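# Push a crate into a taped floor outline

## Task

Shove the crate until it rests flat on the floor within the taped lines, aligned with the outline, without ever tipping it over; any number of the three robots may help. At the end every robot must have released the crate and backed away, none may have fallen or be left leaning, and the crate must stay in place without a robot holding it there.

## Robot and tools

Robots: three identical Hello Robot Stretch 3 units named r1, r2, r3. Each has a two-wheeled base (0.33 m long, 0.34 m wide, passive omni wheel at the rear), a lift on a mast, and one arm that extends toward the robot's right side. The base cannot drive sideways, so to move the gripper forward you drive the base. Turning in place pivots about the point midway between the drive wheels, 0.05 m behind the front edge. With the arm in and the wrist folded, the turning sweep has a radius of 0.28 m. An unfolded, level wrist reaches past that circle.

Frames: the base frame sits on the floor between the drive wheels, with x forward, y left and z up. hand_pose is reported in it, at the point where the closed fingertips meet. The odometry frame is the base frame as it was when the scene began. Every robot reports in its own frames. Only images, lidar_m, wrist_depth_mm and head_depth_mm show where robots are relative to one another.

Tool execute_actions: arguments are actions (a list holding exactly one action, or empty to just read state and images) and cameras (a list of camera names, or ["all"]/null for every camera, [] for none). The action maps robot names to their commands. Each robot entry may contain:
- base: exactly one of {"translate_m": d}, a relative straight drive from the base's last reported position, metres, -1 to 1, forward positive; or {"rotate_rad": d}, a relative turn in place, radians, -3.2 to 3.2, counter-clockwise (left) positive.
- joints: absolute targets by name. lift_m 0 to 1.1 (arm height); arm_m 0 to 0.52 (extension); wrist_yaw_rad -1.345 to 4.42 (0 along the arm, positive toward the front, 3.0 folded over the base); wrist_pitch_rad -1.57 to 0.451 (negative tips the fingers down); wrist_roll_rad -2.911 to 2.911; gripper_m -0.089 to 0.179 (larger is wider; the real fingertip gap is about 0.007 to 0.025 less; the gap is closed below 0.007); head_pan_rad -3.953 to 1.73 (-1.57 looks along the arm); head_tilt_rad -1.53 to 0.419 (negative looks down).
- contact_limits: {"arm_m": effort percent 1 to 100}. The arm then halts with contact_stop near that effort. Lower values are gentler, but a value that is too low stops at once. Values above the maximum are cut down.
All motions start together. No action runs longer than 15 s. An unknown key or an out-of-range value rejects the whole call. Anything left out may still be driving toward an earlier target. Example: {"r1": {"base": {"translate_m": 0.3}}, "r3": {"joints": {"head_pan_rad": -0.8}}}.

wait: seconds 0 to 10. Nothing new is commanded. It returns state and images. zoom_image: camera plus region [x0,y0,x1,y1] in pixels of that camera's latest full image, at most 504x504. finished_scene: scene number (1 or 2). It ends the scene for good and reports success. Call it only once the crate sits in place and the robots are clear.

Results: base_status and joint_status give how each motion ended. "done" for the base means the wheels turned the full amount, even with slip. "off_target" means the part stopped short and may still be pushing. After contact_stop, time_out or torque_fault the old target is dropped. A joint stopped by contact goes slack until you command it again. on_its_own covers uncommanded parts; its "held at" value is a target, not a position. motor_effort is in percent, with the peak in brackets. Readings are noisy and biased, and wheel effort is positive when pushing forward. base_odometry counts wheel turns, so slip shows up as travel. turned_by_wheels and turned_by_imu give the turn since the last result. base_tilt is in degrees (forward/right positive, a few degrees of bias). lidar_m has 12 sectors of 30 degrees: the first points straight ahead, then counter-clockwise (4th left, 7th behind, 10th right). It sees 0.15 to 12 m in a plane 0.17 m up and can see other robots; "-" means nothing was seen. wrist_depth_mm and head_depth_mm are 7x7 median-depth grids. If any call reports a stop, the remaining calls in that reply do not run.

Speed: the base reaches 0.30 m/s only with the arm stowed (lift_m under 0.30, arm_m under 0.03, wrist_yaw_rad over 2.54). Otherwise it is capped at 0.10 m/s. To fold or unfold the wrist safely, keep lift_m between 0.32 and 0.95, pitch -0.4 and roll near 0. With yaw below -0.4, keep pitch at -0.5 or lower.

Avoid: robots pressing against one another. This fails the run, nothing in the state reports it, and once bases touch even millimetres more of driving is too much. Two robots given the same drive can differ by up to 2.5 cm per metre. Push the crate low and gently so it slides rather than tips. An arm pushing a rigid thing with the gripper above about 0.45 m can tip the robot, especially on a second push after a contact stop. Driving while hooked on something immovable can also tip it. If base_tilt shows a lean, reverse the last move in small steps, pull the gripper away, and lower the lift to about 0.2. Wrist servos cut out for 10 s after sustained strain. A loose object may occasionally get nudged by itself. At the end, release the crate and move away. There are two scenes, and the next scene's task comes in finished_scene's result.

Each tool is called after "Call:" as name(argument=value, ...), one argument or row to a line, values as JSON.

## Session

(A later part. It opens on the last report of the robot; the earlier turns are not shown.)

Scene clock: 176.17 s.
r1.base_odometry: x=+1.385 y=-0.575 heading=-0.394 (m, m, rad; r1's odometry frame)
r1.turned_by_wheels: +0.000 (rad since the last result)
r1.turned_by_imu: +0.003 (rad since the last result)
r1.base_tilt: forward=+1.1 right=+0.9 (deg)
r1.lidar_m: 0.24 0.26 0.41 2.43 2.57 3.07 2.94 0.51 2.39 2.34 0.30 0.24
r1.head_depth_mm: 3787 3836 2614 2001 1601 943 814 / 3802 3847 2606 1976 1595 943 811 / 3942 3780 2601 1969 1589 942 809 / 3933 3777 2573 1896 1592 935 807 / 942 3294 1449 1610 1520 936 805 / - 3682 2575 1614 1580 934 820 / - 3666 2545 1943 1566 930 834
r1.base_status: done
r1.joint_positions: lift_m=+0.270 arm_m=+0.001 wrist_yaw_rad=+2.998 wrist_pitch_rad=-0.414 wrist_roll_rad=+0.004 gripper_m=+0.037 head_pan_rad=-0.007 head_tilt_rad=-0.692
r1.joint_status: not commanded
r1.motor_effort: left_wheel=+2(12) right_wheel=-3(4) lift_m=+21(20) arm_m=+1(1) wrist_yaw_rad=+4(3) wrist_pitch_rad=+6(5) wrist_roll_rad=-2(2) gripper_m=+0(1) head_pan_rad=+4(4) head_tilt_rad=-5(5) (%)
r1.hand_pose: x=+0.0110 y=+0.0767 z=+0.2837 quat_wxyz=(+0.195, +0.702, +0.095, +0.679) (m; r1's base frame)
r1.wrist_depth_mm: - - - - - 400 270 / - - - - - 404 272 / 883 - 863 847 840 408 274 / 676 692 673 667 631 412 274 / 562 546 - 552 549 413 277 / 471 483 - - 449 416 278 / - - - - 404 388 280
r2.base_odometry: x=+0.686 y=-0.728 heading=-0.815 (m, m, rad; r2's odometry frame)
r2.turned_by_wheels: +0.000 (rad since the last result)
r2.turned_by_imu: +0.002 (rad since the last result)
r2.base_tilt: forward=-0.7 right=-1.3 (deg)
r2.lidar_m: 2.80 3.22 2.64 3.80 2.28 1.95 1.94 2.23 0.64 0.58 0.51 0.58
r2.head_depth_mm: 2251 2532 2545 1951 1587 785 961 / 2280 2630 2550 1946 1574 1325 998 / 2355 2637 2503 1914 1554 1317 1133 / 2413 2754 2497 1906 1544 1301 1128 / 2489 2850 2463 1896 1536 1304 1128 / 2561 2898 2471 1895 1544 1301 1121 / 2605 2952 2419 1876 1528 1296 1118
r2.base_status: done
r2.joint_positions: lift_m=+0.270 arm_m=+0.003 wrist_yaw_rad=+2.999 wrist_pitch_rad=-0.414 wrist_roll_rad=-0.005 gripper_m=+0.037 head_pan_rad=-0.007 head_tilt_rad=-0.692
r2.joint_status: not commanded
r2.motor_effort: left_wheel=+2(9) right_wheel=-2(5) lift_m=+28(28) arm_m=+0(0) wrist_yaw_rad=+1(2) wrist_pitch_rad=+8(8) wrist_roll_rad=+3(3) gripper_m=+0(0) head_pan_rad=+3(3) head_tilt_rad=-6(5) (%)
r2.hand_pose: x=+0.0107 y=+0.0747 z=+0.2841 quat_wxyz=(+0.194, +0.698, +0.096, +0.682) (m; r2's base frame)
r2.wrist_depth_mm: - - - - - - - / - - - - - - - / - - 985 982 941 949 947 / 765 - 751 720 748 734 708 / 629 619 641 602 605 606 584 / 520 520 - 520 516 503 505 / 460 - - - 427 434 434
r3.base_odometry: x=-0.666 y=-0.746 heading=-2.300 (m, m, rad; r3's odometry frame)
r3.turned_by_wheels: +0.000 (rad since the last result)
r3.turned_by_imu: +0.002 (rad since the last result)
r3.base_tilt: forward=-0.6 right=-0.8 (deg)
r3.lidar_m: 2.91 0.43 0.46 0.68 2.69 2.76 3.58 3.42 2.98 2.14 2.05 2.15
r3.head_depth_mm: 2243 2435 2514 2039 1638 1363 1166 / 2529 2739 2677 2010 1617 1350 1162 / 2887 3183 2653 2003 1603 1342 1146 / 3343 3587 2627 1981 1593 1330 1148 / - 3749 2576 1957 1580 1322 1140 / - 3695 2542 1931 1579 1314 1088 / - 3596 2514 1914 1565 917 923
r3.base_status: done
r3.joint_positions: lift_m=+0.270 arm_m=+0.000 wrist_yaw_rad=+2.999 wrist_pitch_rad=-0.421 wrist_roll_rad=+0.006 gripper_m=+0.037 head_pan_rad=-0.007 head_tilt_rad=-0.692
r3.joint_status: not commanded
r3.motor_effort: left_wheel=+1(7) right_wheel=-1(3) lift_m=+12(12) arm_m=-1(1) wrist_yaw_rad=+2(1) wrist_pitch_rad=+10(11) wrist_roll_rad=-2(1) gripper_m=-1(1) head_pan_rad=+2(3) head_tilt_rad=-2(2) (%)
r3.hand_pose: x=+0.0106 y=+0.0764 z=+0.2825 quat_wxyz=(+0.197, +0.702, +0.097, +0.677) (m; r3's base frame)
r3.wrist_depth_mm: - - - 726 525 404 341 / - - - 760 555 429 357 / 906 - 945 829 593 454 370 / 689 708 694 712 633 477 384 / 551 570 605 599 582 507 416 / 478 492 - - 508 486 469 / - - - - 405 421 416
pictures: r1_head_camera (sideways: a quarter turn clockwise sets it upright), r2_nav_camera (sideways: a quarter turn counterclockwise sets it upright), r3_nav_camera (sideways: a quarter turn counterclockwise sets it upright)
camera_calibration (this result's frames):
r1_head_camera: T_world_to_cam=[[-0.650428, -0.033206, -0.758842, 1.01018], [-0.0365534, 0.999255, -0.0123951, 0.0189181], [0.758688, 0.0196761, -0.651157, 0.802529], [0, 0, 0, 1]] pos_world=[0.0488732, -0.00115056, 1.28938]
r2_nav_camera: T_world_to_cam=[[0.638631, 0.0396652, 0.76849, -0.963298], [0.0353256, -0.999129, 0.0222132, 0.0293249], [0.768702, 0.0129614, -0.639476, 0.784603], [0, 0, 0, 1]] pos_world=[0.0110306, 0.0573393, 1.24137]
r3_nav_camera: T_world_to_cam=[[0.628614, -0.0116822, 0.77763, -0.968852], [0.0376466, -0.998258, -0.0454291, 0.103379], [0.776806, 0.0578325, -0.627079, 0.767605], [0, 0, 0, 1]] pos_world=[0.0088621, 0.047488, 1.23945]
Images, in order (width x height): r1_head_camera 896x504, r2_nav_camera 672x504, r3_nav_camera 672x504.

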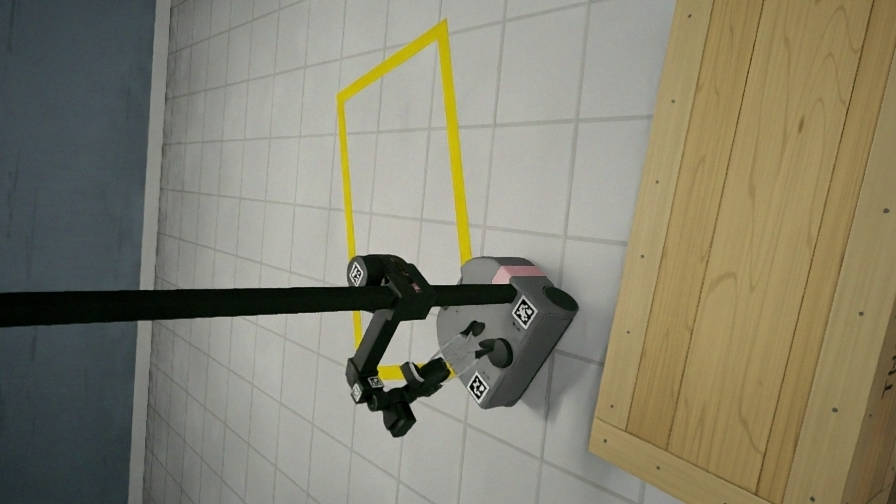

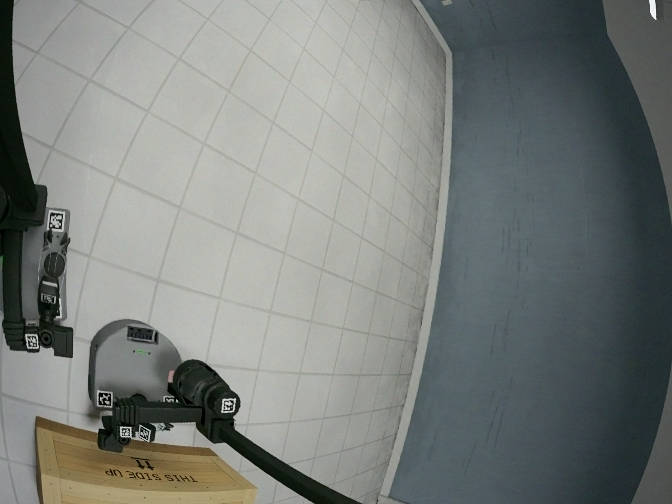

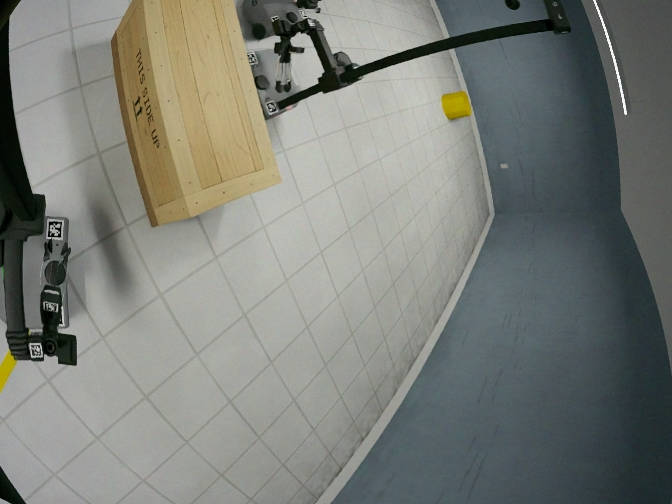

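Call:
execute_actions(
  actions=[
    {"r1":{"base":{"rotate_rad":-0.172},"joints":{"lift_m":0.85,"head_tilt_rad":-1.0}},"r3":{"base":{"rotate_rad":-0.06}}},
  ],
  cameras=[],
)

Call:
execute_actions(
  actions=[
    {"r1":{"base":{"translate_m":0.15}},"r3":{"base":{"translate_m":1.0}}},
  ],
  cameras=["r1_head_camera","r1_nav_camera","r2_nav_camera","r3_nav_camera"],
)

Scene clock: 220.83 s.
r1.base_odometry: x=+1.385 y=-0.575 heading=-0.566 (m, m, rad; r1's odometry frame)
r1.turned_by_wheels: -0.172 (rad since the last result)
r1.turned_by_imu: -0.174 (rad since the last result)
r1.base_tilt: forward=+1.2 right=+0.9 (deg)
r1.lidar_m: 0.24 0.25 0.34 2.43 2.47 3.16 2.94 3.76 0.51 2.34 0.34 0.25
r1.head_depth_mm: 2411 2043 1743 1487 939 1060 1089 / 2481 2041 1732 1061 943 1077 1087 / 2469 2048 1733 1055 938 1103 1120 / 2476 2038 1733 1057 941 1137 1112 / 2457 1987 1655 1056 936 1144 1116 / 2312 1215 1486 1054 939 1146 1101 / 2398 1888 1626 1054 938 1143 1085
r1.base_status: done
r1.joint_positions: lift_m=+0.850 arm_m=+0.001 wrist_yaw_rad=+2.998 wrist_pitch_rad=-0.414 wrist_roll_rad=+0.004 gripper_m=+0.037 head_pan_rad=-0.007 head_tilt_rad=-0.987
r1.joint_status: all done
r1.motor_effort: left_wheel=+3(12) right_wheel=-3(11) lift_m=+24(25) arm_m=+1(1) wrist_yaw_rad=+3(2) wrist_pitch_rad=+6(6) wrist_roll_rad=-2(2) gripper_m=+0(0) head_pan_rad=+4(4) head_tilt_rad=-8(35) (%)
r1.hand_pose: x=+0.0110 y=+0.0766 z=+0.8634 quat_wxyz=(+0.195, +0.702, +0.095, +0.679) (m; r1's base frame)
r1.wrist_depth_mm: - - - - - - - / - - - - - - - / - - - - - - - / - - - - - - - / - - - - - 817 - / - - - - 741 677 954 / - 998 980 975 701 602 598
r2.base_odometry: x=+0.686 y=-0.728 heading=-0.815 (m, m, rad; r2's odometry frame)
r2.turned_by_wheels: +0.000 (rad since the last result)
r2.turned_by_imu: -0.003 (rad since the last result)
r2.base_tilt: forward=-0.7 right=-1.0 (deg)
r2.lidar_m: 2.81 3.24 2.64 3.81 2.27 1.94 1.95 2.24 0.64 0.58 0.51 0.60
r2.head_depth_mm: 2248 2542 2546 1943 1582 1330 995 / 2294 2597 2538 1955 1568 1323 1018 / 2364 2676 2502 1927 1561 1312 1133 / 2406 2733 2478 1908 1554 1300 1126 / 2486 2840 2492 1896 1563 1297 1128 / 2565 2896 2461 1886 1532 1299 1118 / 2613 2920 2443 1886 1540 1292 1119
r2.base_status: not commanded
r2.joint_positions: lift_m=+0.270 arm_m=+0.003 wrist_yaw_rad=+2.999 wrist_pitch_rad=-0.414 wrist_roll_rad=-0.005 gripper_m=+0.037 head_pan_rad=-0.007 head_tilt_rad=-0.692
r2.joint_status: not commanded
r2.motor_effort: left_wheel=+2(1) right_wheel=-2(2) lift_m=+28(28) arm_m=+0(0) wrist_yaw_rad=+1(1) wrist_pitch_rad=+8(8) wrist_roll_rad=+3(3) gripper_m=+0(0) head_pan_rad=+3(3) head_tilt_rad=-6(5) (%)
r2.hand_pose: x=+0.0107 y=+0.0747 z=+0.2841 quat_wxyz=(+0.194, +0.698, +0.096, +0.682) (m; r2's base frame)
r2.wrist_depth_mm: - - - - - - - / - - - - - - - / - - 975 969 958 933 928 / 777 - 747 741 733 729 738 / 624 625 638 596 599 592 596 / 512 515 - 521 520 497 499 / 465 - - - 427 433 429
r3.base_odometry: x=-0.666 y=-0.746 heading=-2.360 (m, m, rad; r3's odometry frame)
r3.turned_by_wheels: -0.060 (rad since the last result)
r3.turned_by_imu: -0.060 (rad since the last result)
r3.base_tilt: forward=-0.6 right=-0.9 (deg)
r3.lidar_m: 2.75 0.44 0.46 0.63 2.68 2.74 3.56 3.43 3.18 2.18 2.05 2.12
r3.head_depth_mm: 2140 2324 2461 2036 1638 1360 1169 / 2377 2604 2656 2010 1622 1360 1162 / 2665 2988 2636 1991 1618 1345 1155 / 3093 3370 2603 1967 1589 1328 1149 / 3620 3741 2559 1952 1586 1328 1139 / - 3751 2547 1933 1559 1320 1130 / - 3643 2508 1902 1560 936 911
r3.base_status: done
r3.joint_positions: lift_m=+0.270 arm_m=+0.000 wrist_yaw_rad=+2.999 wrist_pitch_rad=-0.421 wrist_roll_rad=+0.006 gripper_m=+0.037 head_pan_rad=-0.007 head_tilt_rad=-0.692
r3.joint_status: not commanded
r3.motor_effort: left_wheel=+2(6) right_wheel=-1(5) lift_m=+12(12) arm_m=-1(2) wrist_yaw_rad=+2(1) wrist_pitch_rad=+10(10) wrist_roll_rad=-2(1) gripper_m=-1(0) head_pan_rad=+2(3) head_tilt_rad=-2(2) (%)
r3.hand_pose: x=+0.0106 y=+0.0764 z=+0.2825 quat_wxyz=(+0.197, +0.702, +0.097, +0.677) (m; r3's base frame)
r3.wrist_depth_mm: - - - 639 494 402 342 / - - - 714 528 423 350 / 929 - 911 774 570 438 366 / 697 718 713 712 611 471 399 / 576 573 591 590 578 502 560 / 476 487 - - 494 483 490 / - - - - 405 414 420
pictures: none
No camera images: the call's "cameras" was empty. Leave "cameras" out to get every camera's image.

Scene clock: 226.00 s.
r1.base_odometry: x=+1.512 y=-0.656 heading=-0.565 (m, m, rad; r1's odometry frame)
r1.turned_by_wheels: +0.000 (rad since the last result)
r1.turned_by_imu: +0.000 (rad since the last result)
r1.base_tilt: forward=+1.2 right=+0.9 (deg)
r1.lidar_m: - - 0.15 0.34 2.48 3.16 3.10 0.61 2.50 0.37 0.15 -
r1.head_depth_mm: 2361 2050 1744 1515 939 843 1061 / 2476 2023 1735 1514 937 843 1058 / 2485 2036 1737 1517 941 842 932 / 2484 2035 1737 1505 936 841 1004 / 2454 2032 1726 1507 936 840 1099 / 2447 2029 1728 1510 936 839 1063 / 2464 2035 1729 1508 938 838 1070
r1.base_status: done
r1.joint_positions: lift_m=+0.850 arm_m=+0.001 wrist_yaw_rad=+2.998 wrist_pitch_rad=-0.414 wrist_roll_rad=+0.004 gripper_m=+0.037 head_pan_rad=-0.007 head_tilt_rad=-0.988
r1.joint_status: not commanded
r1.motor_effort: left_wheel=+3(8) right_wheel=-2(3) lift_m=+24(25) arm_m=+1(1) wrist_yaw_rad=+4(3) wrist_pitch_rad=+6(6) wrist_roll_rad=-2(2) gripper_m=+0(0) head_pan_rad=+4(4) head_tilt_rad=-8(7) (%)
r1.hand_pose: x=+0.0110 y=+0.0766 z=+0.8634 quat_wxyz=(+0.195, +0.702, +0.095, +0.679) (m; r1's base frame)
r1.wrist_depth_mm: - - - - - - - / - - - - - - - / - - - - - - - / - - - - - - - / - - - - - - - / - - - - 671 720 - / - 989 973 954 602 599 962
r2.base_odometry: x=+0.686 y=-0.728 heading=-0.815 (m, m, rad; r2's odometry frame)
r2.turned_by_wheels: +0.000 (rad since the last result)
r2.turned_by_imu: -0.001 (rad since the last result)
r2.base_tilt: forward=-0.7 right=-1.1 (deg)
r2.lidar_m: 2.81 3.23 2.64 3.83 2.28 1.95 1.94 2.23 0.64 0.58 0.61 1.28
r2.head_depth_mm: 2260 2540 2563 1948 1579 1319 1023 / 2319 2624 2542 1939 1563 1319 1139 / 2353 2661 2523 1924 1563 1311 1134 / 2417 2737 2471 1926 1551 1300 1124 / 2472 2834 2490 1905 1554 1305 1127 / 2543 2916 2461 1881 1525 1297 1124 / 2621 2927 2402 1880 1539 1290 1114
r2.base_status: not commanded
r2.joint_positions: lift_m=+0.270 arm_m=+0.003 wrist_yaw_rad=+2.999 wrist_pitch_rad=-0.414 wrist_roll_rad=-0.005 gripper_m=+0.037 head_pan_rad=-0.007 head_tilt_rad=-0.692
r2.joint_status: not commanded
r2.motor_effort: left_wheel=+2(1) right_wheel=-2(2) lift_m=+28(28) arm_m=+0(0) wrist_yaw_rad=+1(1) wrist_pitch_rad=+8(8) wrist_roll_rad=+3(3) gripper_m=-1(0) head_pan_rad=+2(2) head_tilt_rad=-6(6) (%)
r2.hand_pose: x=+0.0107 y=+0.0747 z=+0.2841 quat_wxyz=(+0.194, +0.698, +0.096, +0.682) (m; r2's base frame)
r2.wrist_depth_mm: - - - - - - - / - - - - - - - / - - 979 947 956 946 912 / 765 - 744 735 729 730 702 / 610 608 620 603 595 586 591 / 521 514 - 530 526 501 501 / 455 - - - 416 432 428
r3.base_odometry: x=-1.376 y=-1.451 heading=-2.360 (m, m, rad; r3's odometry frame)
r3.turned_by_wheels: +0.000 (rad since the last result)
r3.turned_by_imu: +0.002 (rad since the last result)
r3.base_tilt: forward=-0.5 right=-0.8 (deg)
r3.lidar_m: 2.02 3.17 4.57 1.41 0.47 0.48 4.33 4.24 2.28 1.61 1.52 1.55
r3.head_depth_mm: 1551 1680 1835 1943 1626 1361 1167 / 1736 1901 2091 2006 1621 1351 1164 / 1958 2148 2356 2005 1607 1345 1151 / 2236 2521 2599 1983 1594 1331 1150 / 2621 2968 2586 1953 1586 1321 1140 / 3125 3447 2521 1937 1569 1316 1134 / 3843 3609 2504 1918 1544 1306 1123
r3.base_status: done
r3.joint_positions: lift_m=+0.270 arm_m=+0.000 wrist_yaw_rad=+2.999 wrist_pitch_rad=-0.420 wrist_roll_rad=+0.006 gripper_m=+0.037 head_pan_rad=-0.007 head_tilt_rad=-0.692
r3.joint_status: not commanded
r3.motor_effort: left_wheel=+2(7) right_wheel=+0(3) lift_m=+12(13) arm_m=-1(1) wrist_yaw_rad=+1(0) wrist_pitch_rad=+10(10) wrist_roll_rad=-2(2) gripper_m=+0(1) head_pan_rad=+2(3) head_tilt_rad=-2(2) (%)
r3.hand_pose: x=+0.0106 y=+0.0764 z=+0.2825 quat_wxyz=(+0.197, +0.702, +0.097, +0.677) (m; r3's base frame)
r3.wrist_depth_mm: - - - - - - - / 762 - - - - - - / 533 - 897 939 964 959 980 / 420 714 723 716 727 726 726 / 441 555 607 583 580 584 586 / 462 491 - - 503 488 493 / - - - - 407 420 411
pictures: r1_head_camera (sideways: a quarter turn clockwise sets it upright), r1_nav_camera (sideways: a quarter turn counterclockwise sets it upright), r2_nav_camera (sideways: a quarter turn counterclockwise sets it upright), r3_nav_camera (sideways: a quarter turn counterclockwise sets it upright)
camera_calibration (this result's frames):
r1_head_camera: T_world_to_cam=[[-0.843137, -0.0321009, -0.53674, 0.721955], [-0.0385527, 0.999256, 0.000797757, 0.00175243], [0.536315, 0.0213654, -0.843747, 1.05433], [0, 0, 0, 1]] pos_world=[0.0433227, -0.00110185, 1.27709]
r1_nav_camera: T_world_to_cam=[[0.827941, 0.0295153, 0.560038, -0.696654], [-0.00370268, -0.998305, 0.0580869, -0.0206833], [0.560803, -0.0501662, -0.826428, 1.02931], [0, 0, 0, 1]] pos_world=[-0.000526944, 0.0515501, 1.242]
r2_nav_camera: T_world_to_cam=[[0.638631, 0.0396654, 0.76849, -0.963298], [0.0353258, -0.999129, 0.0222132, 0.0293249], [0.768702, 0.0129615, -0.639476, 0.784603], [0, 0, 0, 1]] pos_world=[0.0110306, 0.0573393, 1.24137]
r3_nav_camera: T_world_to_cam=[[0.628727, -0.0116685, 0.777539, -0.968734], [0.0376631, -0.998257, -0.0454356, 0.103387], [0.776714, 0.0578511, -0.627191, 0.767752], [0, 0, 0, 1]] pos_world=[0.00885196, 0.0474881, 1.23945]
Images, in order (width x height): r1_head_camera 896x504, r1_nav_camera 672x504, r2_nav_camera 672x504, r3_nav_camera 672x504.

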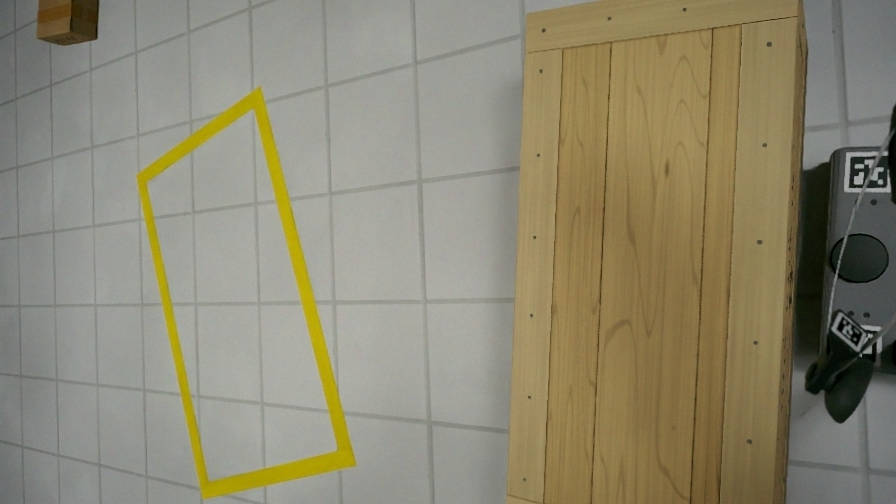

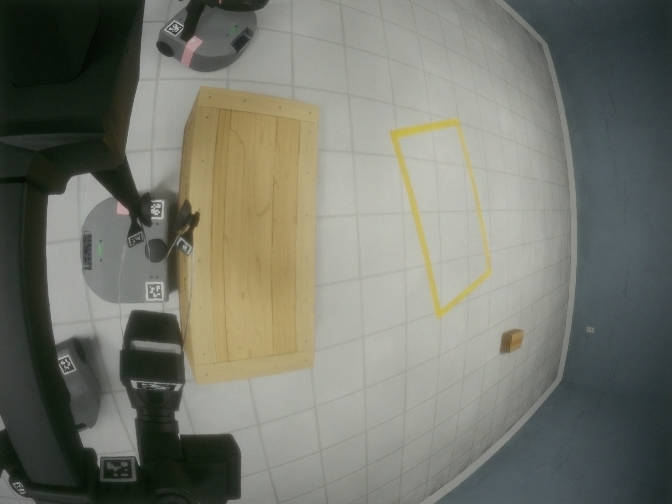

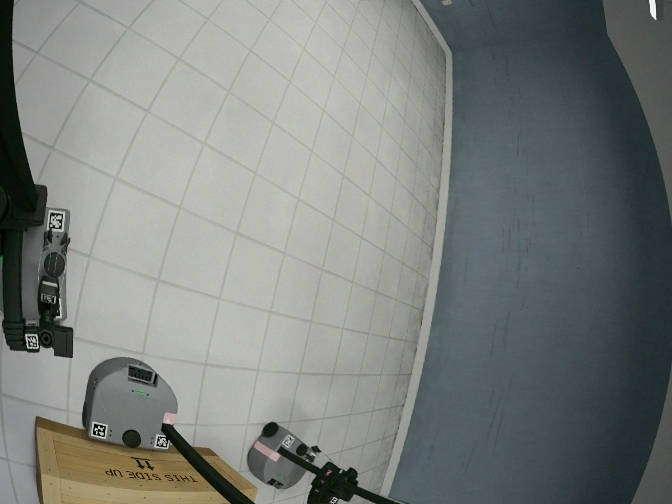

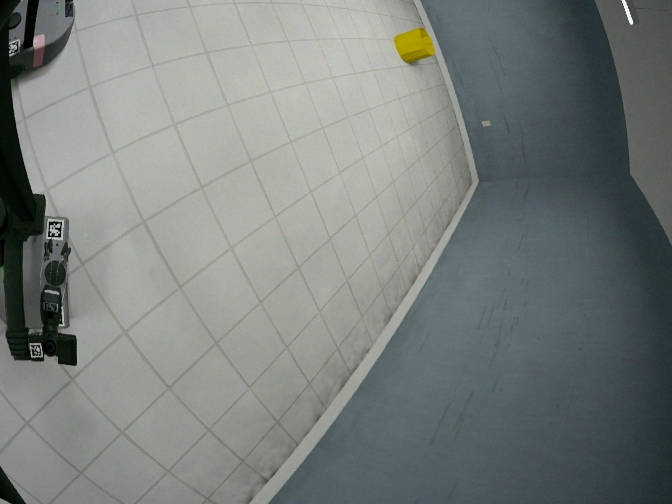

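Call:
execute_actions(
  actions=[
    {"r2":{"base":{"translate_m":0.055}},"r3":{"base":{"rotate_rad":1.15}}},
  ],
  cameras=[],
)

Call:
execute_actions(
  actions=[
    {"r2":{"base":{"rotate_rad":-1.94},"joints":{"head_tilt_rad":-0.9}},"r3":{"base":{"translate_m":0.81},"joints":{"head_tilt_rad":-0.9}}},
  ],
  cameras=["r2_head_camera","r1_nav_camera"],
)

Scene clock: 283.17 s.
r1.base_odometry: x=+1.512 y=-0.656 heading=-0.565 (m, m, rad; r1's odometry frame)
r1.turned_by_wheels: +0.000 (rad since the last result)
r1.turned_by_imu: -0.001 (rad since the last result)
r1.base_tilt: forward=+1.2 right=+0.9 (deg)
r1.lidar_m: - - 0.15 0.34 2.48 3.17 3.11 0.59 2.49 0.37 0.15 -
r1.head_depth_mm: 2351 2043 1733 1511 940 841 1061 / 2467 2039 1737 1515 940 843 1063 / 2498 2036 1738 1518 939 841 930 / 2454 2041 1730 1508 939 841 1007 / 2461 2038 1728 1507 937 842 1102 / 2472 2042 1733 1504 935 840 1055 / 2462 2039 1732 1509 936 840 1072
r1.base_status: not commanded
r1.joint_positions: lift_m=+0.850 arm_m=+0.001 wrist_yaw_rad=+2.998 wrist_pitch_rad=-0.414 wrist_roll_rad=+0.004 gripper_m=+0.037 head_pan_rad=-0.007 head_tilt_rad=-0.988
r1.joint_status: not commanded
r1.motor_effort: left_wheel=+3(2) right_wheel=-3(2) lift_m=+24(24) arm_m=+1(1) wrist_yaw_rad=+2(3) wrist_pitch_rad=+6(6) wrist_roll_rad=-2(2) gripper_m=-1(0) head_pan_rad=+4(5) head_tilt_rad=-8(7) (%)
r1.hand_pose: x=+0.0110 y=+0.0766 z=+0.8634 quat_wxyz=(+0.195, +0.702, +0.095, +0.679) (m; r1's base frame)
r1.wrist_depth_mm: - - - - - - - / - - - - - - - / - - - - - - - / - - - - - - - / - - - - - - - / - - - - 667 710 - / - 988 996 964 606 596 980
r2.base_odometry: x=+0.724 y=-0.768 heading=-0.815 (m, m, rad; r2's odometry frame)
r2.turned_by_wheels: +0.000 (rad since the last result)
r2.turned_by_imu: -0.001 (rad since the last result)
r2.base_tilt: forward=-0.6 right=-1.1 (deg)
r2.lidar_m: 2.75 3.16 2.61 3.81 2.33 2.00 2.00 2.29 0.60 0.60 0.60 1.36
r2.head_depth_mm: 2190 2492 2542 1964 1576 1326 1142 / 2273 2538 2544 1953 1569 1329 1141 / 2287 2620 2511 1923 1560 1310 1125 / 2369 2686 2505 1933 1545 1311 1128 / 2440 2787 2483 1908 1532 1297 1122 / 2487 2861 2454 1880 1539 1293 1122 / 2554 2879 2446 1882 1530 1289 1119
r2.base_status: done
r2.joint_positions: lift_m=+0.270 arm_m=+0.003 wrist_yaw_rad=+2.999 wrist_pitch_rad=-0.414 wrist_roll_rad=-0.005 gripper_m=+0.037 head_pan_rad=-0.007 head_tilt_rad=-0.692
r2.joint_status: not commanded
r2.motor_effort: left_wheel=+2(8) right_wheel=-3(7) lift_m=+28(28) arm_m=+0(0) wrist_yaw_rad=+1(1) wrist_pitch_rad=+8(8) wrist_roll_rad=+3(3) gripper_m=+0(0) head_pan_rad=+2(3) head_tilt_rad=-5(6) (%)
r2.hand_pose: x=+0.0107 y=+0.0747 z=+0.2841 quat_wxyz=(+0.194, +0.698, +0.096, +0.682) (m; r2's base frame)
r2.wrist_depth_mm: - - - - - - - / - - - - - - - / - - 970 936 954 951 917 / 763 - 750 747 720 736 741 / 621 614 637 597 603 579 583 / 512 521 - 524 526 499 504 / 462 - - - 424 428 434
r3.base_odometry: x=-1.376 y=-1.451 heading=-1.210 (m, m, rad; r3's odometry frame)
r3.turned_by_wheels: +1.150 (rad since the last result)
r3.turned_by_imu: +1.133 (rad since the last result)
r3.base_tilt: forward=-0.5 right=-0.9 (deg)
r3.lidar_m: 4.44 0.78 0.47 0.50 4.40 4.24 2.08 1.56 1.52 1.59 2.22 3.18
r3.head_depth_mm: 3831 3954 2706 2041 1633 1362 1171 / - 3968 2669 2026 1622 1357 1160 / - 3913 2630 1999 1606 1347 1153 / - 3823 2607 1979 1592 1334 1149 / - 3785 2579 1957 1575 1322 1140 / - 3651 2518 1935 1562 1312 1133 / 3653 3630 2498 1923 1559 1301 1124
r3.base_status: done
r3.joint_positions: lift_m=+0.270 arm_m=+0.000 wrist_yaw_rad=+2.999 wrist_pitch_rad=-0.420 wrist_roll_rad=+0.006 gripper_m=+0.037 head_pan_rad=-0.007 head_tilt_rad=-0.692
r3.joint_status: not commanded
r3.motor_effort: left_wheel=-1(6) right_wheel=+2(6) lift_m=+12(13) arm_m=-1(1) wrist_yaw_rad=+0(2) wrist_pitch_rad=+11(10) wrist_roll_rad=-1(1) gripper_m=+0(1) head_pan_rad=+4(2) head_tilt_rad=-2(2) (%)
r3.hand_pose: x=+0.0106 y=+0.0764 z=+0.2825 quat_wxyz=(+0.197, +0.702, +0.097, +0.677) (m; r3's base frame)
r3.wrist_depth_mm: - - 581 500 456 - - / - - 646 553 505 780 999 / 914 - 789 602 570 735 879 / 681 690 705 688 659 721 713 / 557 574 597 585 601 582 587 / 468 491 - - 503 488 484 / - - - - 407 417 422
pictures: none
No camera images: the call's "cameras" was empty. Leave "cameras" out to get every camera's image.

Scene clock: 287.70 s.
r1.base_odometry: x=+1.512 y=-0.656 heading=-0.565 (m, m, rad; r1's odometry frame)
r1.turned_by_wheels: +0.000 (rad since the last result)
r1.turned_by_imu: -0.001 (rad since the last result)
r1.base_tilt: forward=+1.2 right=+0.8 (deg)
r1.lidar_m: - - 0.15 0.34 2.48 0.59 3.08 0.59 2.50 0.37 0.15 -
r1.head_depth_mm: 2356 2041 1738 1518 939 844 1056 / 2471 2033 1740 1520 940 844 1059 / 2473 2028 1744 1514 941 842 933 / 2472 2034 1726 1518 937 843 1005 / 2471 2033 1735 1510 938 841 1099 / 2463 2034 1724 1505 935 842 1054 / 2449 2029 1731 1508 935 839 1068
r1.base_status: not commanded
r1.joint_positions: lift_m=+0.850 arm_m=+0.001 wrist_yaw_rad=+2.998 wrist_pitch_rad=-0.414 wrist_roll_rad=+0.004 gripper_m=+0.037 head_pan_rad=-0.007 head_tilt_rad=-0.988
r1.joint_status: not commanded
r1.motor_effort: left_wheel=+3(3) right_wheel=-3(2) lift_m=+24(25) arm_m=+1(1) wrist_yaw_rad=+2(3) wrist_pitch_rad=+6(6) wrist_roll_rad=-2(2) gripper_m=+0(0) head_pan_rad=+4(4) head_tilt_rad=-7(7) (%)
r1.hand_pose: x=+0.0110 y=+0.0766 z=+0.8634 quat_wxyz=(+0.195, +0.702, +0.095, +0.679) (m; r1's base frame)
r1.wrist_depth_mm: - - - - - - - / - - - - - - - / - - - - - - - / - - - - - - - / 683 - - - - - - / 567 971 - - 676 703 - / 651 847 987 957 599 596 978
r2.base_odometry: x=+0.724 y=-0.768 heading=-2.755 (m, m, rad; r2's odometry frame)
r2.turned_by_wheels: -1.940 (rad since the last result)
r2.turned_by_imu: -1.926 (rad since the last result)
r2.base_tilt: forward=-0.7 right=-1.2 (deg)
r2.lidar_m: 0.60 0.60 0.64 0.72 2.79 3.55 2.62 3.22 2.16 2.00 2.03 2.56
r2.head_depth_mm: 3149 2385 1932 1615 1393 1232 1095 / 3046 2337 1906 1606 1384 1221 1088 / 2962 2330 1888 1593 1377 1209 1084 / 3002 2318 1877 1553 1352 1213 1079 / 2967 2282 1846 1111 1275 1197 1076 / 2948 2282 1849 1103 1156 1110 1074 / 2885 2123 1839 1102 1143 1059 1072
r2.base_status: done
r2.joint_positions: lift_m=+0.270 arm_m=+0.003 wrist_yaw_rad=+2.999 wrist_pitch_rad=-0.414 wrist_roll_rad=-0.005 gripper_m=+0.037 head_pan_rad=-0.007 head_tilt_rad=-0.889
r2.joint_status: all done
r2.motor_effort: left_wheel=+2(10) right_wheel=-3(8) lift_m=+28(28) arm_m=-1(1) wrist_yaw_rad=+1(1) wrist_pitch_rad=+8(8) wrist_roll_rad=+3(3) gripper_m=+0(0) head_pan_rad=+3(2) head_tilt_rad=-7(32) (%)
r2.hand_pose: x=+0.0107 y=+0.0747 z=+0.2841 quat_wxyz=(+0.194, +0.698, +0.096, +0.682) (m; r2's base frame)
r2.wrist_depth_mm: - - - - - 848 606 / - - 806 - - 758 629 / - - 737 845 901 576 575 / 755 - 728 743 673 455 442 / 614 616 629 606 547 436 405 / 521 513 - 530 513 474 462 / 460 - - - 421 434 436
r3.base_odometry: x=-1.090 y=-2.208 heading=-1.210 (m, m, rad; r3's odometry frame)
r3.turned_by_wheels: +0.000 (rad since the last result)
r3.turned_by_imu: +0.001 (rad since the last result)
r3.base_tilt: forward=-0.6 right=-0.9 (deg)
r3.lidar_m: 3.86 2.89 0.65 0.75 0.71 0.70 2.66 2.00 1.95 2.03 2.85 2.47
r3.head_depth_mm: 3166 2476 2010 1679 1436 1256 1116 / 3290 2458 1979 1655 1428 1246 1107 / 3235 2437 1975 1646 1410 1238 1104 / 3166 2402 1949 1630 1403 1235 1096 / 3124 2349 1921 1614 1385 1221 1091 / 3105 2327 1896 1605 1380 1217 1086 / 2990 2303 1881 1582 1372 1209 1074
r3.base_status: done
r3.joint_positions: lift_m=+0.270 arm_m=+0.000 wrist_yaw_rad=+2.999 wrist_pitch_rad=-0.420 wrist_roll_rad=+0.006 gripper_m=+0.037 head_pan_rad=-0.007 head_tilt_rad=-0.890
r3.joint_status: all done
r3.motor_effort: left_wheel=-1(5) right_wheel=+2(8) lift_m=+12(12) arm_m=-2(1) wrist_yaw_rad=+1(0) wrist_pitch_rad=+10(11) wrist_roll_rad=-2(1) gripper_m=+0(1) head_pan_rad=+3(3) head_tilt_rad=-3(15) (%)
r3.hand_pose: x=+0.0106 y=+0.0764 z=+0.2825 quat_wxyz=(+0.197, +0.702, +0.097, +0.677) (m; r3's base frame)
r3.wrist_depth_mm: 550 - 953 - - - - / 582 - 884 - - - - / 611 - 642 946 703 660 968 / 646 649 647 724 715 701 743 / 561 567 582 589 578 578 583 / 484 492 - - 511 485 487 / - - - - 403 418 417
pictures: r1_nav_camera (sideways: a quarter turn counterclockwise sets it upright), r2_head_camera (sideways: a quarter turn clockwise sets it upright)
camera_calibration (this result's frames):
r1_nav_camera: T_world_to_cam=[[0.827941, 0.0295152, 0.560038, -0.696654], [-0.00370278, -0.998305, 0.0580869, -0.0206833], [0.560803, -0.0501662, -0.826428, 1.02931], [0, 0, 0, 1]] pos_world=[-0.000526952, 0.0515501, 1.242]
r2_head_camera: T_world_to_cam=[[-0.798184, -0.00274361, -0.602408, 0.804387], [0.0314352, 0.998438, -0.0461987, 0.0573692], [0.601593, -0.0558119, -0.796851, 0.988902], [0, 0, 0, 1]] pos_world=[0.0453294, 0.000119861, 1.27523]
Images, in order (width x height): r1_nav_camera 672x504, r2_head_camera 896x504.

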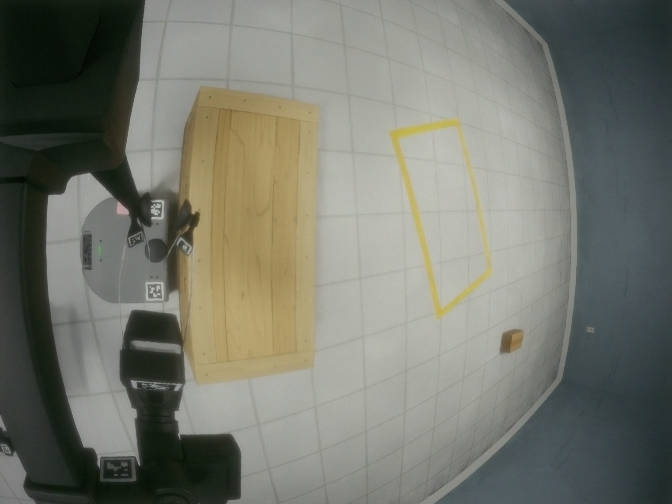

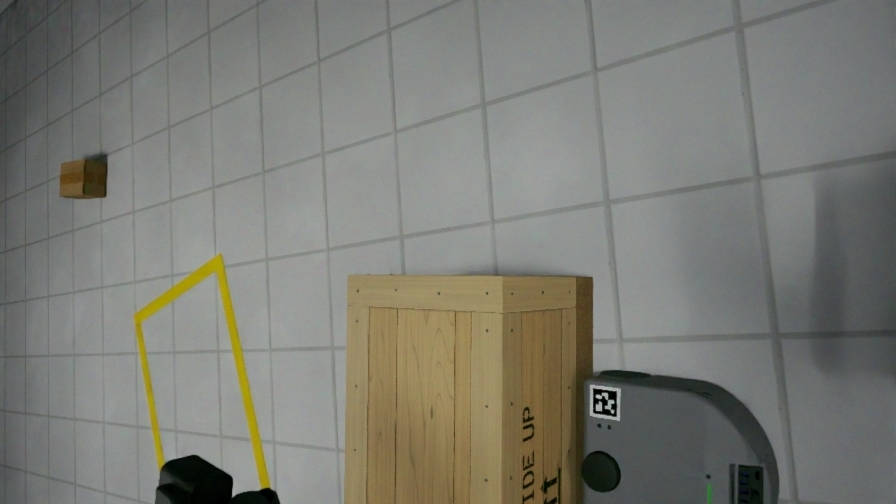

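Call:
execute_actions(
  actions=[
    {"r2":{"base":{"rotate_rad":-0.3}},"r3":{"base":{"rotate_rad":2.54}}},
  ],
  cameras=["r3_head_camera"],
)

Call:
execute_actions(
  actions=[
    {"r2":{"base":{"translate_m":0.27},"joints":{"lift_m":0.55}}},
  ],
  cameras=["r2_head_camera"],
)

Scene clock: 312.33 s.
r1.base_odometry: x=+1.512 y=-0.656 heading=-0.565 (m, m, rad; r1's odometry frame)
r1.turned_by_wheels: +0.000 (rad since the last result)
r1.turned_by_imu: -0.001 (rad since the last result)
r1.base_tilt: forward=+1.2 right=+0.8 (deg)
r1.lidar_m: - - 0.15 0.34 2.49 0.72 3.10 0.55 2.50 0.37 0.15 -
r1.head_depth_mm: 2364 2031 1738 1515 942 841 1059 / 2467 2039 1732 1516 942 841 1059 / 2464 2034 1745 1510 939 843 931 / 2450 2045 1728 1510 939 841 1008 / 2472 2048 1727 1504 937 840 1102 / 2466 2039 1731 1511 935 841 1060 / 2473 2027 1730 1509 936 840 1071
r1.base_status: not commanded
r1.joint_positions: lift_m=+0.850 arm_m=+0.001 wrist_yaw_rad=+2.998 wrist_pitch_rad=-0.414 wrist_roll_rad=+0.004 gripper_m=+0.037 head_pan_rad=-0.007 head_tilt_rad=-0.988
r1.joint_status: not commanded
r1.motor_effort: left_wheel=+3(2) right_wheel=-2(2) lift_m=+24(24) arm_m=+1(1) wrist_yaw_rad=+2(3) wrist_pitch_rad=+6(6) wrist_roll_rad=-2(2) gripper_m=+0(0) head_pan_rad=+4(4) head_tilt_rad=-8(7) (%)
r1.hand_pose: x=+0.0110 y=+0.0766 z=+0.8634 quat_wxyz=(+0.195, +0.702, +0.095, +0.679) (m; r1's base frame)
r1.wrist_depth_mm: - - - - - - - / - - - - - - - / - - - - - - - / - - - - - - - / - - - - - - - / - - - - 669 701 - / 839 - 977 979 602 597 996
r2.base_odometry: x=+0.724 y=-0.768 heading=-3.055 (m, m, rad; r2's odometry frame)
r2.turned_by_wheels: -0.300 (rad since the last result)
r2.turned_by_imu: -0.299 (rad since the last result)
r2.base_tilt: forward=-0.6 right=-1.1 (deg)
r2.lidar_m: 3.23 0.60 0.60 2.79 2.77 2.98 2.61 3.81 2.56 2.03 2.00 2.15
r2.head_depth_mm: 2533 2353 1918 1612 1390 1226 1093 / 2826 2335 1904 1599 1396 1217 1088 / 3031 2319 1880 1597 1389 1220 1078 / 3042 2303 1889 1584 1368 1209 1075 / 2957 2289 1876 1577 1367 1208 1079 / 2801 2276 1861 1311 1210 1202 1070 / 2915 2261 1840 1101 1087 1062 1031
r2.base_status: done
r2.joint_positions: lift_m=+0.270 arm_m=+0.003 wrist_yaw_rad=+2.999 wrist_pitch_rad=-0.414 wrist_roll_rad=-0.005 gripper_m=+0.037 head_pan_rad=-0.007 head_tilt_rad=-0.889
r2.joint_status: not commanded
r2.motor_effort: left_wheel=+2(8) right_wheel=-3(8) lift_m=+28(28) arm_m=-1(1) wrist_yaw_rad=+2(2) wrist_pitch_rad=+8(8) wrist_roll_rad=+3(3) gripper_m=+0(1) head_pan_rad=+2(3) head_tilt_rad=-8(7) (%)
r2.hand_pose: x=+0.0107 y=+0.0747 z=+0.2841 quat_wxyz=(+0.194, +0.698, +0.096, +0.682) (m; r2's base frame)
r2.wrist_depth_mm: 722 - - - 749 621 510 / - - - - 780 649 526 / 611 - 987 867 587 575 531 / 596 - 755 676 479 475 556 / 612 611 649 599 506 530 548 / 516 522 - 520 521 500 500 / 458 - - - 430 432 429
r3.base_odometry: x=-1.090 y=-2.208 heading=+1.330 (m, m, rad; r3's odometry frame)
r3.turned_by_wheels: +2.540 (rad since the last result)
r3.turned_by_imu: +2.502 (rad since the last result)
r3.base_tilt: forward=-0.6 right=-0.8 (deg)
r3.lidar_m: 0.70 2.90 2.06 1.95 1.99 2.61 2.47 3.88 2.96 0.64 0.97 0.60
r3.head_depth_mm: 3374 2524 2014 1144 1240 1148 1114 / 3299 2471 1968 1187 1200 1181 1109 / 3219 2438 1964 1182 1352 1242 1105 / 3154 2403 1945 1188 1352 1230 1101 / 3109 2381 1921 1613 1387 1221 1094 / 3061 2334 1905 1603 1383 1214 1082 / 3037 2336 1883 1591 1371 1206 1076
r3.base_status: done
r3.joint_positions: lift_m=+0.270 arm_m=+0.000 wrist_yaw_rad=+2.999 wrist_pitch_rad=-0.420 wrist_roll_rad=+0.006 gripper_m=+0.037 head_pan_rad=-0.007 head_tilt_rad=-0.890
r3.joint_status: not commanded
r3.motor_effort: left_wheel=-1(6) right_wheel=+3(6) lift_m=+12(12) arm_m=-2(2) wrist_yaw_rad=+1(1) wrist_pitch_rad=+10(10) wrist_roll_rad=-2(1) gripper_m=-1(0) head_pan_rad=+2(3) head_tilt_rad=-3(3) (%)
r3.hand_pose: x=+0.0106 y=+0.0764 z=+0.2825 quat_wxyz=(+0.197, +0.702, +0.097, +0.677) (m; r3's base frame)
r3.wrist_depth_mm: - - - - - - - / - - - - - - - / 934 - 935 952 945 938 951 / 704 712 703 730 714 736 743 / 576 563 600 581 584 575 577 / 481 488 - - 496 494 491 / - - - - 406 420 414
pictures: r3_head_camera (sideways: a quarter turn clockwise sets it upright)
camera_calibration (this result's frames):
r3_head_camera: T_world_to_cam=[[-0.77845, -0.0361956, -0.626662, 0.833374], [0.00426649, 0.998008, -0.0629442, 0.0779033], [0.627692, -0.0516726, -0.776745, 0.966315], [0, 0, 0, 1]] pos_world=[0.0418598, 0.00234838, 1.27773]
Images, in order (width x height): r3_head_camera 896x504.

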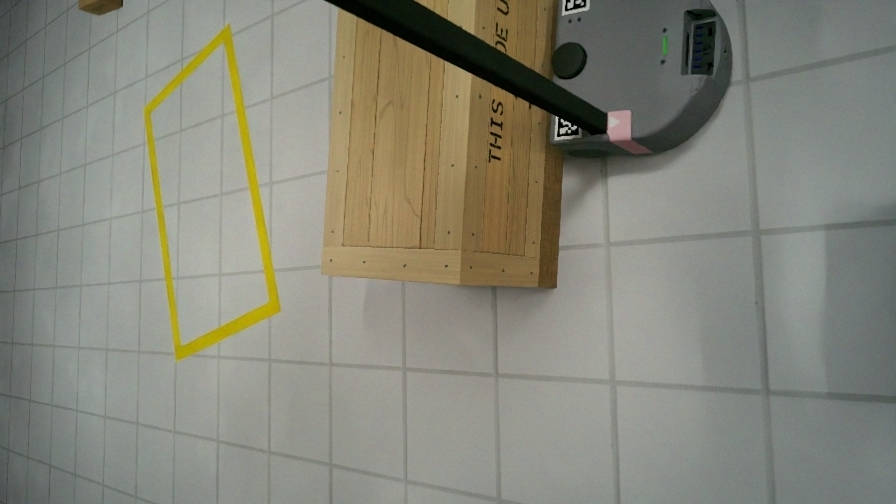

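Scene clock: 316.33 s.
r1.base_odometry: x=+1.512 y=-0.656 heading=-0.565 (m, m, rad; r1's odometry frame)
r1.turned_by_wheels: +0.000 (rad since the last result)
r1.turned_by_imu: -0.001 (rad since the last result)
r1.base_tilt: forward=+1.2 right=+0.9 (deg)
r1.lidar_m: - - 0.15 0.34 2.49 0.72 3.08 0.40 0.39 0.37 0.15 -
r1.head_depth_mm: 2365 2049 1739 1510 941 843 1059 / 2473 2032 1730 1514 939 842 1059 / 2470 2029 1730 1511 936 841 929 / 2470 2032 1734 1509 934 839 1007 / 2485 2042 1734 1511 937 842 1100 / 2464 2012 1726 1504 936 842 1057 / 2462 2029 1722 1503 938 838 1071
r1.base_status: not commanded
r1.joint_positions: lift_m=+0.850 arm_m=+0.001 wrist_yaw_rad=+2.998 wrist_pitch_rad=-0.414 wrist_roll_rad=+0.004 gripper_m=+0.037 head_pan_rad=-0.007 head_tilt_rad=-0.988
r1.joint_status: not commanded
r1.motor_effort: left_wheel=+2(3) right_wheel=-3(2) lift_m=+24(24) arm_m=+1(1) wrist_yaw_rad=+4(3) wrist_pitch_rad=+6(6) wrist_roll_rad=-2(2) gripper_m=+0(0) head_pan_rad=+4(4) head_tilt_rad=-8(8) (%)
r1.hand_pose: x=+0.0110 y=+0.0766 z=+0.8634 quat_wxyz=(+0.195, +0.702, +0.095, +0.679) (m; r1's base frame)
r1.wrist_depth_mm: - - - - - - - / - - - - - - - / - - - - - - - / - - - - - - - / - - - - - - - / - - - - 684 706 - / 841 - 975 949 604 599 971
r2.base_odometry: x=+0.455 y=-0.791 heading=-3.054 (m, m, rad; r2's odometry frame)
r2.turned_by_wheels: +0.000 (rad since the last result)
r2.turned_by_imu: +0.000 (rad since the last result)
r2.base_tilt: forward=-0.6 right=-1.1 (deg)
r2.lidar_m: 3.05 0.35 0.39 0.48 0.92 3.08 2.88 4.04 2.43 1.92 1.89 2.04
r2.head_depth_mm: 2421 2372 1912 1626 1397 1227 1094 / 2714 2331 1913 1604 1390 1220 1086 / 3050 2338 1892 1586 1376 1214 1085 / 3008 2298 1887 1573 1369 1207 1086 / 2949 2293 1880 1578 1365 1209 1074 / 2917 2264 1863 1575 1311 1124 1074 / 2896 2255 1831 1559 951 885 1049
r2.base_status: done
r2.joint_positions: lift_m=+0.550 arm_m=+0.003 wrist_yaw_rad=+2.999 wrist_pitch_rad=-0.414 wrist_roll_rad=-0.005 gripper_m=+0.037 head_pan_rad=-0.007 head_tilt_rad=-0.890
r2.joint_status: all done
r2.motor_effort: left_wheel=+2(8) right_wheel=-3(8) lift_m=+55(59) arm_m=+0(1) wrist_yaw_rad=+1(1) wrist_pitch_rad=+8(8) wrist_roll_rad=+3(3) gripper_m=+1(0) head_pan_rad=+2(2) head_tilt_rad=-7(7) (%)
r2.hand_pose: x=+0.0106 y=+0.0746 z=+0.5632 quat_wxyz=(+0.194, +0.698, +0.097, +0.682) (m; r2's base frame)
r2.wrist_depth_mm: - - - - - - - / - - - - - - - / - - - 823 717 710 - / - - - 842 608 543 552 / 854 - - 795 594 462 455 / 782 857 - 666 586 465 489 / 772 768 - 601 696 494 680
r3.base_odometry: x=-1.090 y=-2.208 heading=+1.330 (m, m, rad; r3's odometry frame)
r3.turned_by_wheels: +0.000 (rad since the last result)
r3.turned_by_imu: -0.001 (rad since the last result)
r3.base_tilt: forward=-0.7 right=-0.9 (deg)
r3.lidar_m: 0.70 2.91 2.06 1.94 1.99 2.62 2.47 3.87 2.97 2.81 0.79 0.61
r3.head_depth_mm: 3358 2512 2014 1149 1234 1151 1117 / 3293 2472 1984 1192 1198 1183 1109 / 3254 2447 1977 1185 1355 1235 1100 / 3189 2409 1933 1186 1363 1233 1098 / 3114 2394 1922 1625 1396 1228 1089 / 3094 2347 1897 1602 1384 1216 1083 / 3025 2316 1885 1585 1375 1202 1076
r3.base_status: not commanded
r3.joint_positions: lift_m=+0.270 arm_m=+0.000 wrist_yaw_rad=+2.999 wrist_pitch_rad=-0.420 wrist_roll_rad=+0.006 gripper_m=+0.037 head_pan_rad=-0.007 head_tilt_rad=-0.890
r3.joint_status: not commanded
r3.motor_effort: left_wheel=-2(2) right_wheel=+2(2) lift_m=+12(12) arm_m=-2(2) wrist_yaw_rad=+1(1) wrist_pitch_rad=+10(10) wrist_roll_rad=-1(2) gripper_m=-1(1) head_pan_rad=+2(2) head_tilt_rad=-4(3) (%)
r3.hand_pose: x=+0.0106 y=+0.0764 z=+0.2825 quat_wxyz=(+0.197, +0.702, +0.097, +0.677) (m; r3's base frame)
r3.wrist_depth_mm: - - - - - - - / - - - - - - - / 917 - 974 936 931 957 942 / 707 697 707 714 719 711 724 / 566 565 603 598 571 591 581 / 473 502 - - 499 490 490 / - - - - 404 421 421
pictures: r2_head_camera (sideways: a quarter turn clockwise sets it upright)
camera_calibration (this result's frames):
r2_head_camera: T_world_to_cam=[[-0.798569, -0.0027621, -0.601897, 0.803724], [0.0313793, 0.998439, -0.0462144, 0.05739], [0.601085, -0.0557925, -0.797236, 0.989405], [0, 0, 0, 1]] pos_world=[0.0453123, 0.000121013, 1.2752]
Images, in order (width x height): r2_head_camera 896x504.

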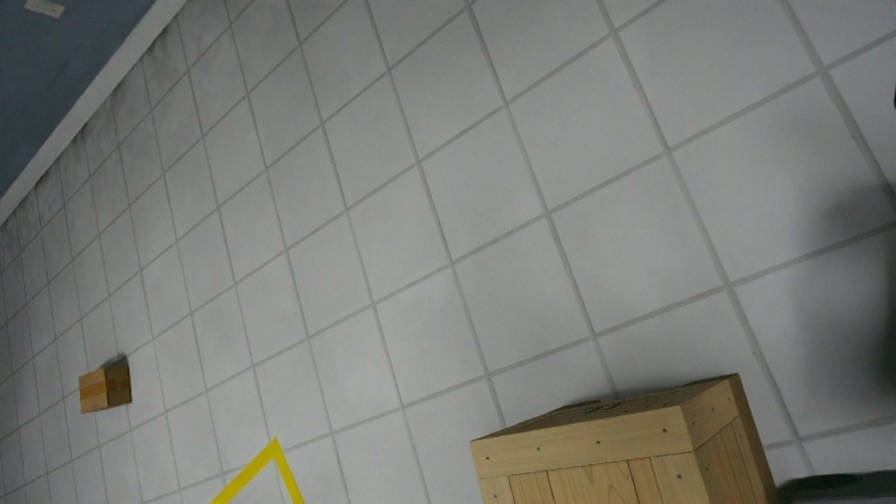

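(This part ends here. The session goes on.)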